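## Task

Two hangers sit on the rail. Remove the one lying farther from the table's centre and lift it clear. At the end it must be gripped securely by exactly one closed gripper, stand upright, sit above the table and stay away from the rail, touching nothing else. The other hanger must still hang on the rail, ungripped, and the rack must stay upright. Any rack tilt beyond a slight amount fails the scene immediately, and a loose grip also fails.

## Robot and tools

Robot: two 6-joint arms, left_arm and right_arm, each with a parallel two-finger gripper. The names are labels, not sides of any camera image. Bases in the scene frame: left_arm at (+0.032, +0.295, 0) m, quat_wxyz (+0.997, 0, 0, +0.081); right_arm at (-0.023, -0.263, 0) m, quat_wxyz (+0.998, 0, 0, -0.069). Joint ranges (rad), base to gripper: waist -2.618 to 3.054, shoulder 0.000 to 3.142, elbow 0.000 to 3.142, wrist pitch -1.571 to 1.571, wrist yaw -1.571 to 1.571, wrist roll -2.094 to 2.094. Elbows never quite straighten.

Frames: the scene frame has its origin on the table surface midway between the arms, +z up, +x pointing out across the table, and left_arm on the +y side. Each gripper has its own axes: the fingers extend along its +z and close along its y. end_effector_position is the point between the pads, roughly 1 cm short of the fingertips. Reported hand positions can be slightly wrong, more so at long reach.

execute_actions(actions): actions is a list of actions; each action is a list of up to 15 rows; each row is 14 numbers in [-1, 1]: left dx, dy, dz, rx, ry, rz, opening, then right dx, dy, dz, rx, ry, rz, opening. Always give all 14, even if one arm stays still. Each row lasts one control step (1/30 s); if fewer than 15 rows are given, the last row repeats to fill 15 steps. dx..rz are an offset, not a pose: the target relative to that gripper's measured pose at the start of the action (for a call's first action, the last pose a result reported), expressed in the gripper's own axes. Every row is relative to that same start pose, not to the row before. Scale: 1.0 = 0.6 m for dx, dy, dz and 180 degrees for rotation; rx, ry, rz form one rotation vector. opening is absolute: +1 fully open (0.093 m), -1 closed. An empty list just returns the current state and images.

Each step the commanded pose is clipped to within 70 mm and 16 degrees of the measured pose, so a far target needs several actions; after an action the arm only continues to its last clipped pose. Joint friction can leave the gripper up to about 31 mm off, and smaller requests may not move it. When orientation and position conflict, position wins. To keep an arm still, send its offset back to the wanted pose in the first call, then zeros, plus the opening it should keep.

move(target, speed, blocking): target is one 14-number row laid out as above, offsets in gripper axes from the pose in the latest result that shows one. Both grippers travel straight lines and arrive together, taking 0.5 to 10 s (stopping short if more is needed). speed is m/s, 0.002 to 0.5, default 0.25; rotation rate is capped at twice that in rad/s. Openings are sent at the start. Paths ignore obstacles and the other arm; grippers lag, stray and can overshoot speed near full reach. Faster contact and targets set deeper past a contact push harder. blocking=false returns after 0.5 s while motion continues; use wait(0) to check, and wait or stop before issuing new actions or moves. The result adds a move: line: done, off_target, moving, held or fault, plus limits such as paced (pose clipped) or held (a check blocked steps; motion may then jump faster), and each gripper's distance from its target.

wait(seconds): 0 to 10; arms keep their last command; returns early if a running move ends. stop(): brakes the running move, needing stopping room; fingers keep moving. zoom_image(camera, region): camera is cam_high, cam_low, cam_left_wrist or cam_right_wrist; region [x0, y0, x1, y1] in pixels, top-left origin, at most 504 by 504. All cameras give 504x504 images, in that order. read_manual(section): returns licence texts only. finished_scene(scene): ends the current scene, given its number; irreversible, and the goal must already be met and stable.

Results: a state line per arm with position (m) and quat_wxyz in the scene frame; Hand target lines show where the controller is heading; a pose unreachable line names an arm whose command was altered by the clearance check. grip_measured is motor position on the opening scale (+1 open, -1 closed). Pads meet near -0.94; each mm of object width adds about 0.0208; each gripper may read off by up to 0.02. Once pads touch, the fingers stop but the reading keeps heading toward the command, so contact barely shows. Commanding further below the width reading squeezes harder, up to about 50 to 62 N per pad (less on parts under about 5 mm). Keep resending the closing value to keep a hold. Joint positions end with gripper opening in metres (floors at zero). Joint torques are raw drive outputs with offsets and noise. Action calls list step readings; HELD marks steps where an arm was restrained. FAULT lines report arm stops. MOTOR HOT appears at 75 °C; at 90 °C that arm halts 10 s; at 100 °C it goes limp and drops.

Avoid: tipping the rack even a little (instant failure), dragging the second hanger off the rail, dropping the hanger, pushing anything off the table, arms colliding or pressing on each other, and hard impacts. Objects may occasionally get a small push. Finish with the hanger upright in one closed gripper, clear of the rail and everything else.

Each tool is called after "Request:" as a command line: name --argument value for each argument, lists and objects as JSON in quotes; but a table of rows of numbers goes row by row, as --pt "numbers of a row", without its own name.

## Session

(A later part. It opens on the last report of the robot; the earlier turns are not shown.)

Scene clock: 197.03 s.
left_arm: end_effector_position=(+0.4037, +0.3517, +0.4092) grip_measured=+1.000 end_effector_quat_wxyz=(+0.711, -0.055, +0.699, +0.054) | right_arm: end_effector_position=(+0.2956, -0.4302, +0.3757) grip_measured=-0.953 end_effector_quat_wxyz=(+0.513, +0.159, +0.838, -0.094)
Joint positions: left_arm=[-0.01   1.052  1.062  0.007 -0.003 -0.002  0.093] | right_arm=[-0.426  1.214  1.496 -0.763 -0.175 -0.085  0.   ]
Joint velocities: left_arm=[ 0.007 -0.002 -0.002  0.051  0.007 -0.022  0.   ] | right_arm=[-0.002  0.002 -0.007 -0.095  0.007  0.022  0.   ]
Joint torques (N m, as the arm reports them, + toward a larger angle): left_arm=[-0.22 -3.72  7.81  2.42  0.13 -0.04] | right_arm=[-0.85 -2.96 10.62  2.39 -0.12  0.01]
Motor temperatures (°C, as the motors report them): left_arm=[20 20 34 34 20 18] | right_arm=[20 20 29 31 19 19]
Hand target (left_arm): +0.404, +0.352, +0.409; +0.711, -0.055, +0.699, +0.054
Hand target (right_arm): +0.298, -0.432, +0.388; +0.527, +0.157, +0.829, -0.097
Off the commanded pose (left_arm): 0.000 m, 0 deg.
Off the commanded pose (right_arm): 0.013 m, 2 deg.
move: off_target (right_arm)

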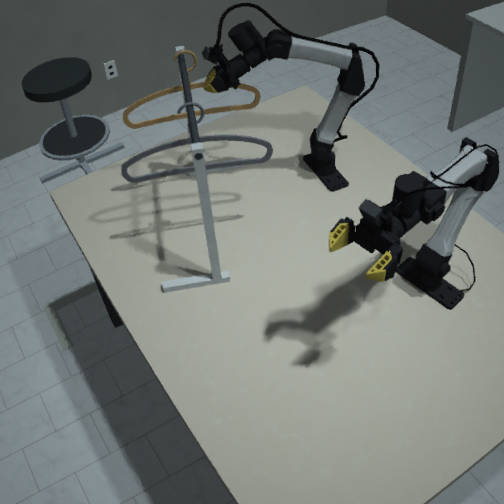

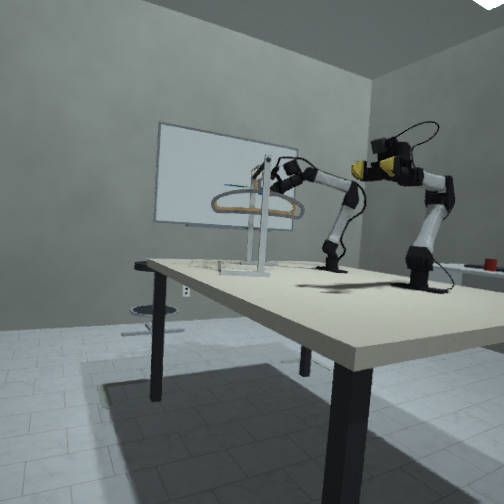

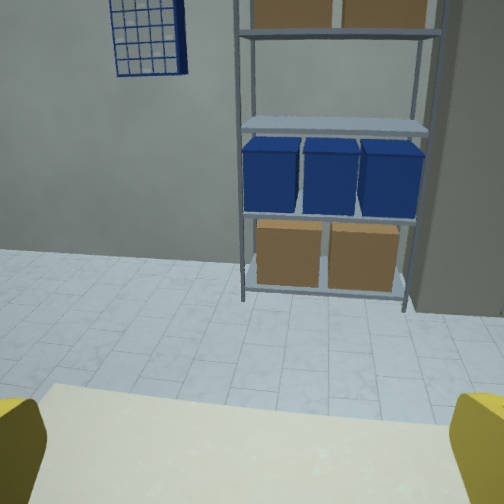

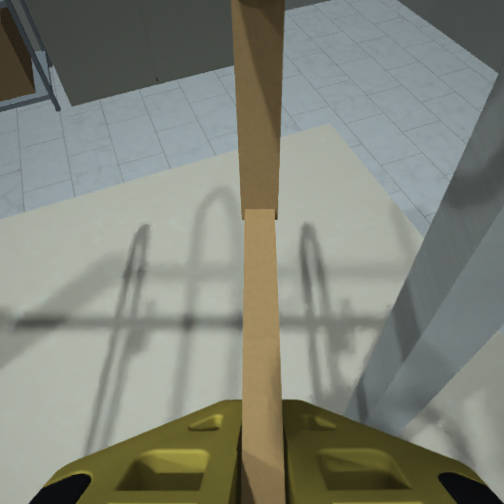

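Request:
execute_actions --actions '[[[0,0,0,0,0,0,1,-0.0179,0,-0.0137,0,-0.01,0,-1],[0,0,0,0,0,0,1,-0.0164,0,-0.0177,0,-0.01,0,-1],[0,0,0,0,0,0,1,-0.015,0,-0.0216,0,-0.01,0,-1],[0,0,0,0,0,0,1,-0.0135,0,-0.0256,0,-0.01,0,-1],[0,0,0,0,0,0,1,-0.0121,0,-0.0295,0,-0.01,0,-1],[0,0,0,0,0,0,1,-0.0106,0,-0.0334,0,-0.01,0,-1],[0,0,0,0,0,0,1,-0.0092,0,-0.0374,0,-0.01,0,-1],[0,0,0,0,0,0,1,-0.0077,0,-0.0413,0,-0.01,0,-1],[0,0,0,0,0,0,1,-0.0063,0,-0.0453,0,-0.01,0,-1],[0,0,0,0,0,0,1,-0.0048,0,-0.0492,0,-0.01,0,-1],[0,0,0,0,0,0,1,-0.0034,0,-0.0531,0,-0.01,0,-1],[0,0,0,0,0,0,1,-0.0019,0,-0.0571,0,-0.01,0,-1]]]'

Request:
execute_actions --actions '[]'

Request:
zoom_image --camera "cam_high" --region '[150, 20, 280, 150]'

Request:
zoom_image --camera "cam_low" --region '[235, 150, 295, 210]'

Scene clock: 213.27 s.
left_arm: end_effector_position=(+0.4037, +0.3517, +0.4092) grip_measured=+1.000 end_effector_quat_wxyz=(+0.711, -0.055, +0.699, +0.054) | right_arm: end_effector_position=(+0.2723, -0.4229, +0.3839) grip_measured=-0.953 end_effector_quat_wxyz=(+0.515, +0.165, +0.836, -0.096)
Joint positions: left_arm=[-0.01   1.052  1.062  0.007 -0.003 -0.002  0.093] | right_arm=[-0.452  1.15   1.496 -0.824 -0.188 -0.086  0.   ]
Joint velocities: left_arm=[-0.007  0.002  0.002 -0.007 -0.007 -0.022  0.   ] | right_arm=[-0.032 -0.11   0.002 -0.154 -0.095 -0.066  0.   ]
Joint torques (N m, as the arm reports them, + toward a larger angle): left_arm=[-0.02 -3.59  7.85  2.43  0.09 -0.06] | right_arm=[-1.02 -3.59  8.15  2.36 -0.17 -0.17]
Motor temperatures (°C, as the motors report them): left_arm=[20 20 35 35 20 18] | right_arm=[20 21 31 32 19 19]
Hand target (left_arm): +0.404, +0.352, +0.409; +0.711, -0.055, +0.699, +0.054
Hand target (right_arm): +0.268, -0.420, +0.393; +0.526, +0.157, +0.830, -0.097
Off the commanded pose (left_arm): 0.000 m, 0 deg.
Off the commanded pose (right_arm): 0.010 m, 2 deg.
Step readings (end_effector_position):
0: left_arm (+0.4037, +0.3517, +0.4092) | right_arm (+0.2955, -0.4301, +0.3753)
1: left_arm (+0.4037, +0.3517, +0.4092) | right_arm (+0.2954, -0.4300, +0.3751)
2: left_arm (+0.4037, +0.3517, +0.4092) | right_arm (+0.2952, -0.4299, +0.3746)
4: left_arm (+0.4037, +0.3517, +0.4092) | right_arm (+0.2945, -0.4295, +0.3732)
8: left_arm (+0.4037, +0.3517, +0.4092) | right_arm (+0.2891, -0.4283, +0.3728)
15: end_effector_position above

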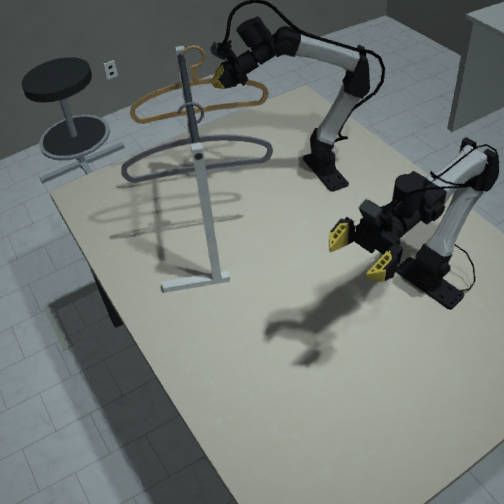

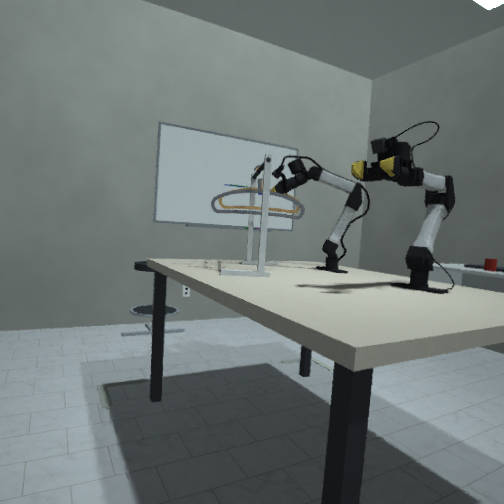

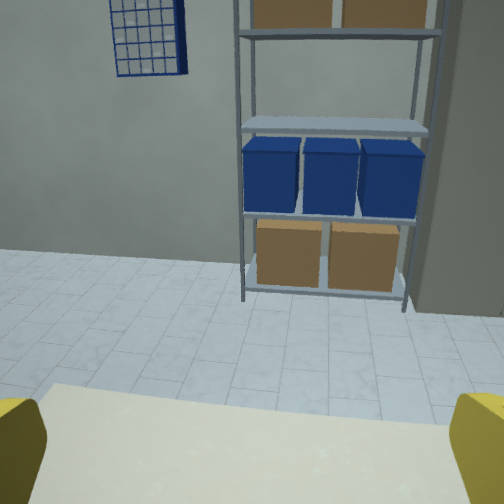

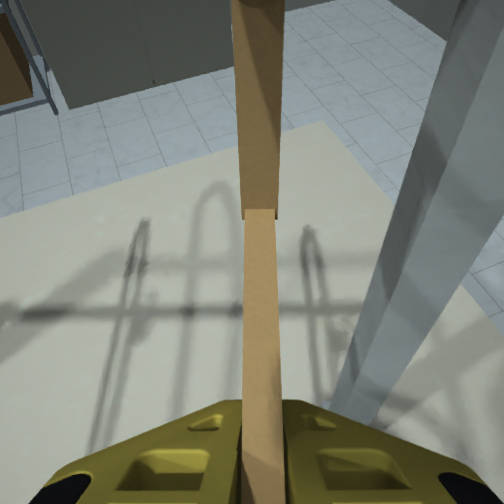

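Scene clock: 213.27 s.
left_arm: end_effector_position=(+0.4037, +0.3517, +0.4092) grip_measured=+1.000 end_effector_quat_wxyz=(+0.711, -0.055, +0.699, +0.054) | right_arm: end_effector_position=(+0.2723, -0.4229, +0.3839) grip_measured=-0.953 end_effector_quat_wxyz=(+0.515, +0.165, +0.836, -0.096)
Joint positions: left_arm=[-0.01   1.052  1.062  0.007 -0.003 -0.002  0.093] | right_arm=[-0.452  1.15   1.496 -0.824 -0.188 -0.086  0.   ]
Joint velocities: left_arm=[-0.007  0.002  0.002 -0.007 -0.007 -0.022  0.   ] | right_arm=[-0.032 -0.11   0.002 -0.154 -0.095 -0.066  0.   ]
Joint torques (N m, as the arm reports them, + toward a larger angle): left_arm=[-0.02 -3.59  7.85  2.43  0.09 -0.06] | right_arm=[-1.02 -3.59  8.15  2.36 -0.17 -0.17]
Motor temperatures (°C, as the motors report them): left_arm=[20 20 35 35 20 18] | right_arm=[20 21 31 32 19 19]
Hand target (left_arm): +0.404, +0.352, +0.409; +0.711, -0.055, +0.699, +0.054
Hand target (right_arm): +0.268, -0.420, +0.393; +0.526, +0.157, +0.830, -0.097
Off the commanded pose (left_arm): 0.000 m, 0 deg.
Off the commanded pose (right_arm): 0.010 m, 2 deg.

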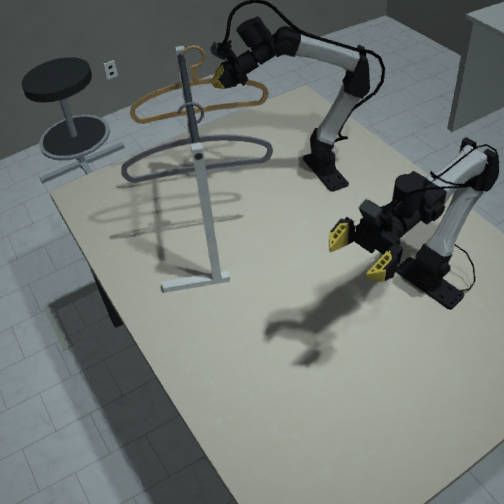

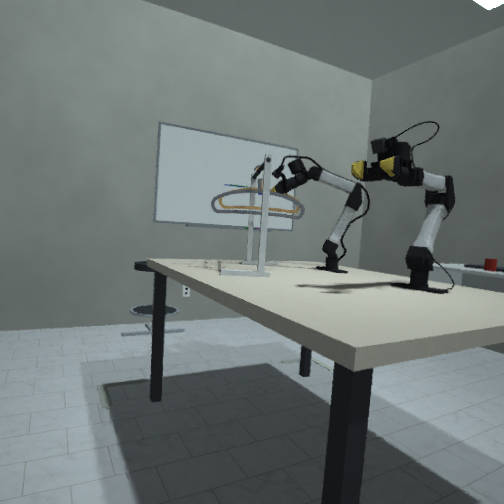

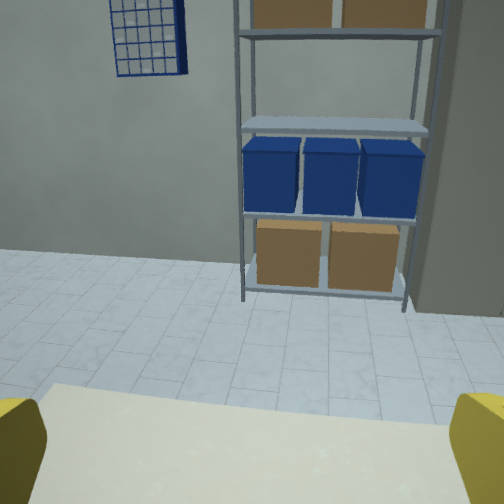

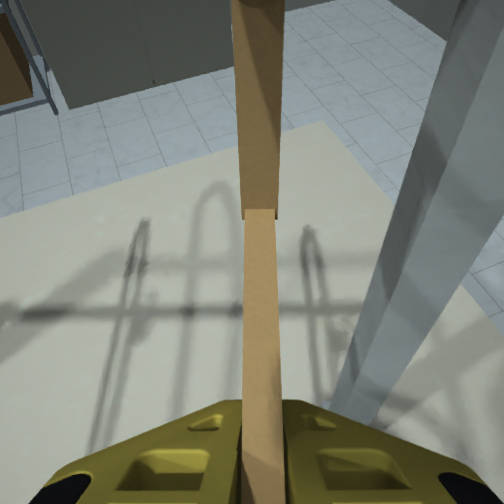

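Region (150, 20, 280, 150) of cam_high's 504x504 image, scaled by 3.877, with more detail than that image has.

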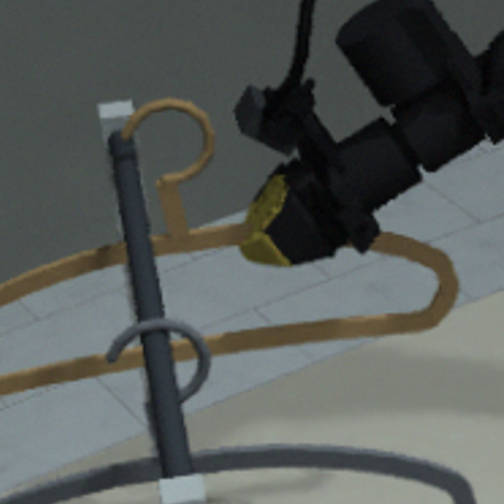

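Region (235, 150, 295, 210) of cam_low's 504x504 image, scaled by 8.400, with more detail than that image has.

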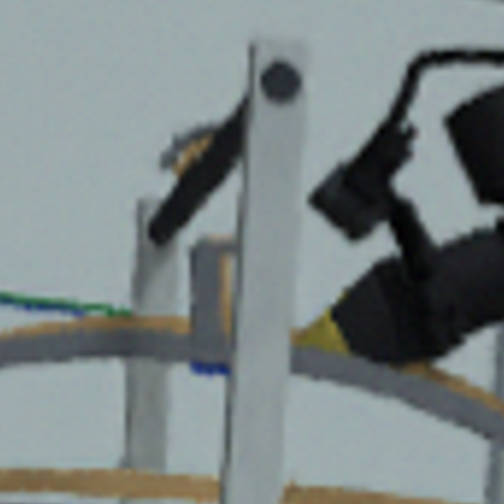

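Request:
move --target '[0,0,0,0,0,0,1, 0.043,0.0635,-0.172,0,-0.01,0,-1]' --speed 0.15

Scene clock: 246.57 s.
left_arm: end_effector_position=(+0.4037, +0.3517, +0.4092) grip_measured=+1.000 end_effector_quat_wxyz=(+0.711, -0.055, +0.699, +0.054) | right_arm: end_effector_position=(+0.1931, -0.3517, +0.3933) grip_measured=-0.953 end_effector_quat_wxyz=(+0.506, +0.165, +0.842, -0.092)
Joint positions: left_arm=[-0.01   1.052  1.062  0.007 -0.003 -0.002  0.093] | right_arm=[-0.284  0.888  1.496 -1.099 -0.044 -0.01   0.   ]
Joint velocities: left_arm=[-0.002  0.002  0.007 -0.022  0.022  0.007  0.   ] | right_arm=[ 0.007 -0.002  0.007 -0.051  0.007  0.007  0.   ]
Joint torques (N m, as the arm reports them, + toward a larger angle): left_arm=[-0.18 -3.76  7.94  2.44  0.13 -0.05] | right_arm=[ 0.26 -0.76  8.95  2.42  0.08  0.11]
Motor temperatures (°C, as the motors report them): left_arm=[20 20 36 36 20 18] | right_arm=[20 21 29 33 19 19]
Hand target (left_arm): +0.404, +0.352, +0.409; +0.711, -0.055, +0.699, +0.054
Hand target (right_arm): +0.189, -0.350, +0.410; +0.529, +0.165, +0.827, -0.097
Off the commanded pose (left_arm): 0.000 m, 0 deg.
Off the commanded pose (right_arm): 0.015 m, 3 deg.
move: off_target (right_arm)

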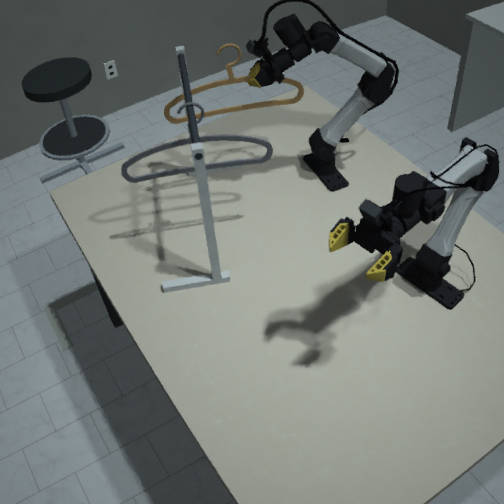

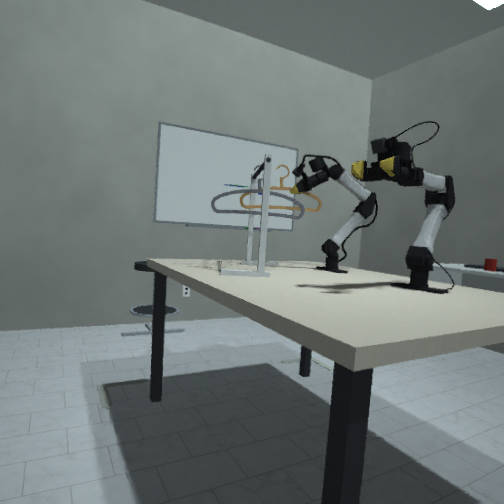

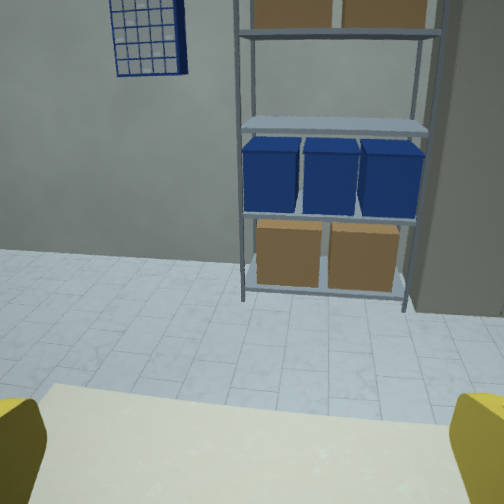

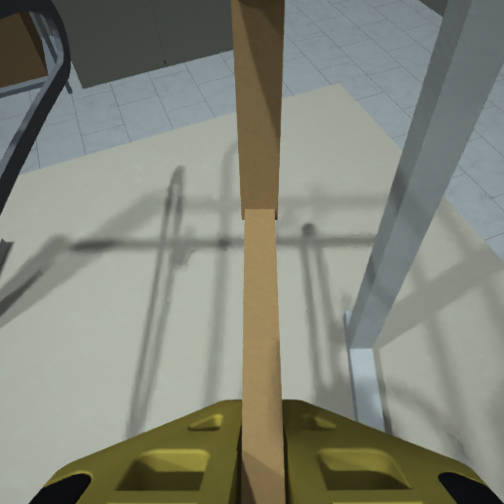

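Request:
move --target '[0,0,0,0,0,0,1, 0.065,0.007,-0.163,0,-0.022,0,-1]' --speed 0.15

Scene clock: 251.53 s.
left_arm: end_effector_position=(+0.4037, +0.3517, +0.4092) grip_measured=+1.000 end_effector_quat_wxyz=(+0.711, -0.055, +0.699, +0.054) | right_arm: end_effector_position=(+0.1006, -0.3097, +0.3943) grip_measured=-0.953 end_effector_quat_wxyz=(+0.516, +0.160, +0.836, -0.092)
Joint positions: left_arm=[-0.01   1.052  1.062  0.007 -0.003 -0.002  0.093] | right_arm=[-0.243  0.655  1.554 -1.366 -0.014  0.005  0.   ]
Joint velocities: left_arm=[ 0.012  0.012  0.002  0.007 -0.051 -0.007  0.   ] | right_arm=[ 0.027 -0.002  0.002 -0.007  0.095 -0.007  0.   ]
Joint torques (N m, as the arm reports them, + toward a larger angle): left_arm=[-0.13 -3.63  7.8   2.45  0.1  -0.03] | right_arm=[0.39 2.59 6.98 2.39 0.11 0.06]
Motor temperatures (°C, as the motors report them): left_arm=[20 20 36 36 20 18] | right_arm=[20 21 29 33 19 19]
Hand target (left_arm): +0.404, +0.352, +0.409; +0.711, -0.055, +0.699, +0.054
Hand target (right_arm): +0.097, -0.310, +0.406; +0.535, +0.163, +0.823, -0.097
Off the commanded pose (left_arm): 0.000 m, 0 deg.
Off the commanded pose (right_arm): 0.011 m, 3 deg.
move: off_target (right_arm)

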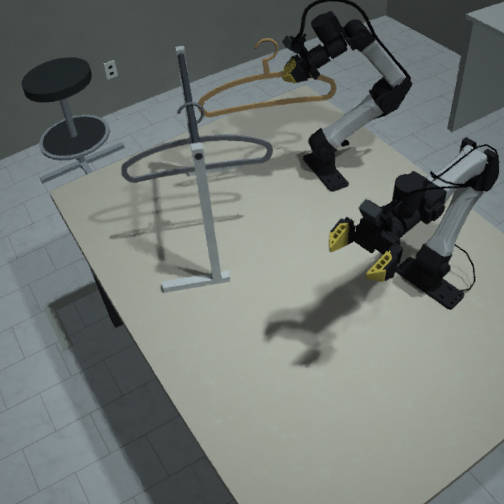

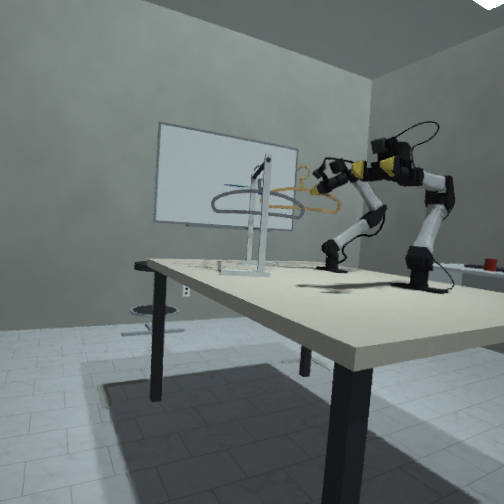

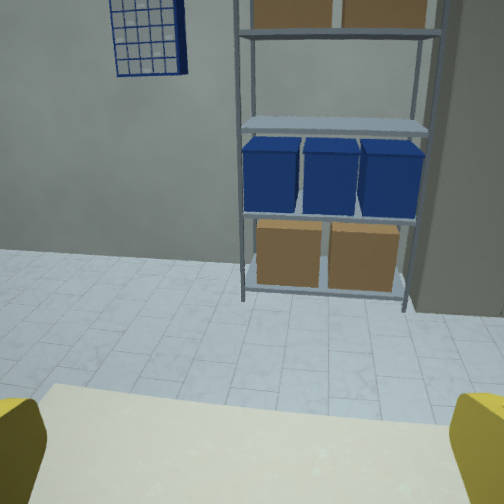

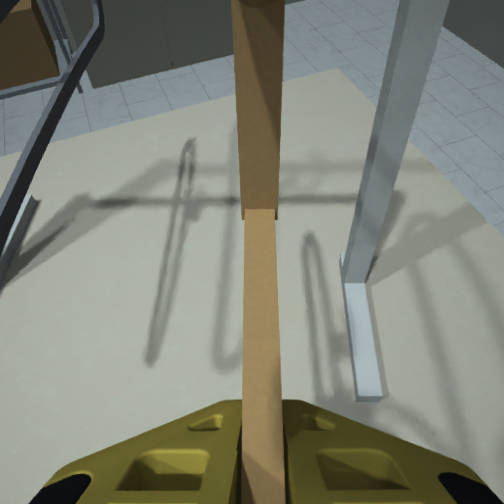

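Request:
move --target '[0,0,0,0,0,0,1, 0.006,-0.141,-0.0565,0.2005,-0.0165,0.0955,-1]' --speed 0.25

Scene clock: 269.53 s.
left_arm: end_effector_position=(+0.4037, +0.3517, +0.4092) grip_measured=+1.000 end_effector_quat_wxyz=(+0.711, -0.055, +0.699, +0.054) | right_arm: end_effector_position=(+0.0402, -0.3742, +0.3866) grip_measured=-0.953 end_effector_quat_wxyz=(+0.441, +0.436, +0.742, -0.255)
Joint positions: left_arm=[-0.01   1.052  1.062  0.007 -0.003 -0.002  0.093] | right_arm=[-0.923  0.655  1.554 -1.402 -0.006  0.004  0.   ]
Joint velocities: left_arm=[ 0.002 -0.002 -0.002 -0.051 -0.007 -0.037  0.   ] | right_arm=[-0.012 -0.002  0.012  0.081 -0.007  0.022  0.   ]
Joint torques (N m, as the arm reports them, + toward a larger angle): left_arm=[-0.1  -3.68  7.81  2.44  0.12 -0.06] | right_arm=[-1.19  2.67  6.66  2.7   0.06 -0.11]
Motor temperatures (°C, as the motors report them): left_arm=[20 20 36 36 20 18] | right_arm=[20 21 29 34 19 19]
Hand target (left_arm): +0.404, +0.352, +0.409; +0.711, -0.055, +0.699, +0.054
Hand target (right_arm): +0.039, -0.376, +0.404; +0.465, +0.428, +0.724, -0.276
Off the commanded pose (left_arm): 0.000 m, 0 deg.
Off the commanded pose (right_arm): 0.019 m, 5 deg.
move: off_target (right_arm)

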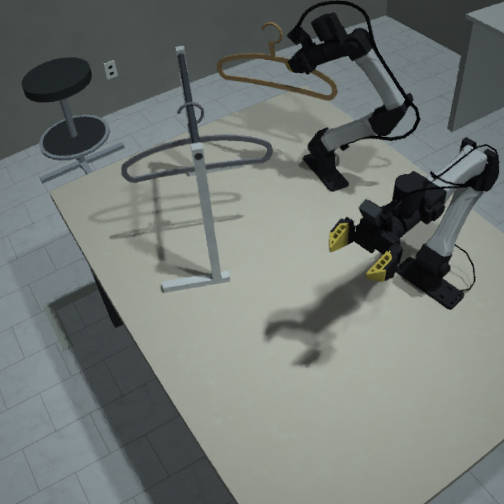

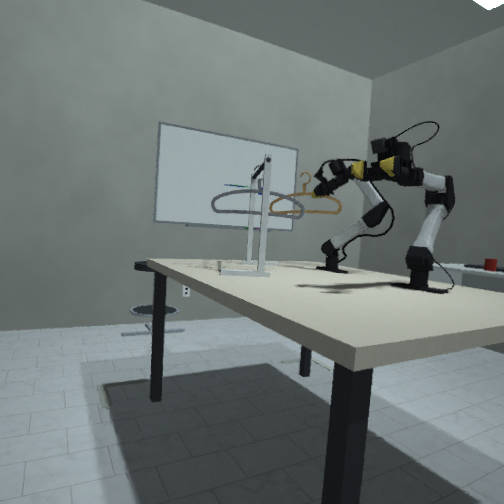

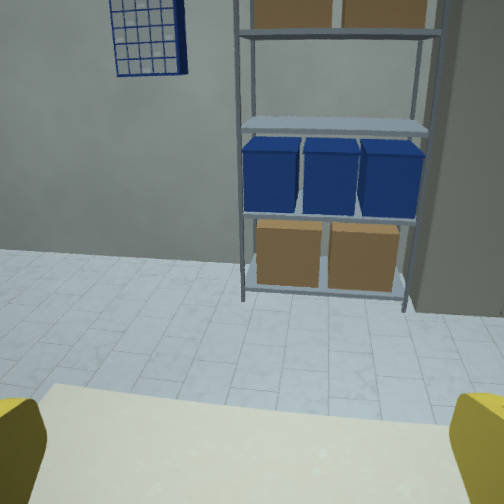

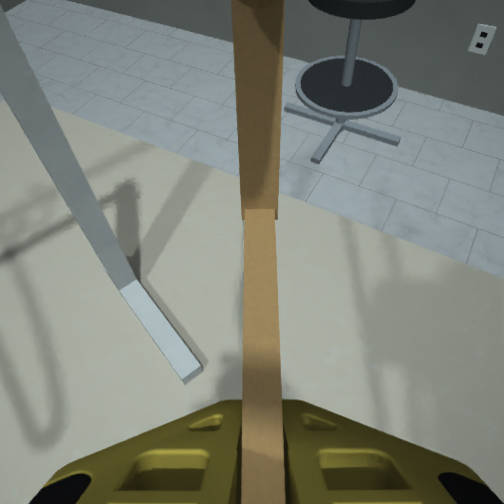

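Request:
finished_scene --scene 1

The scene is finished: the task was done.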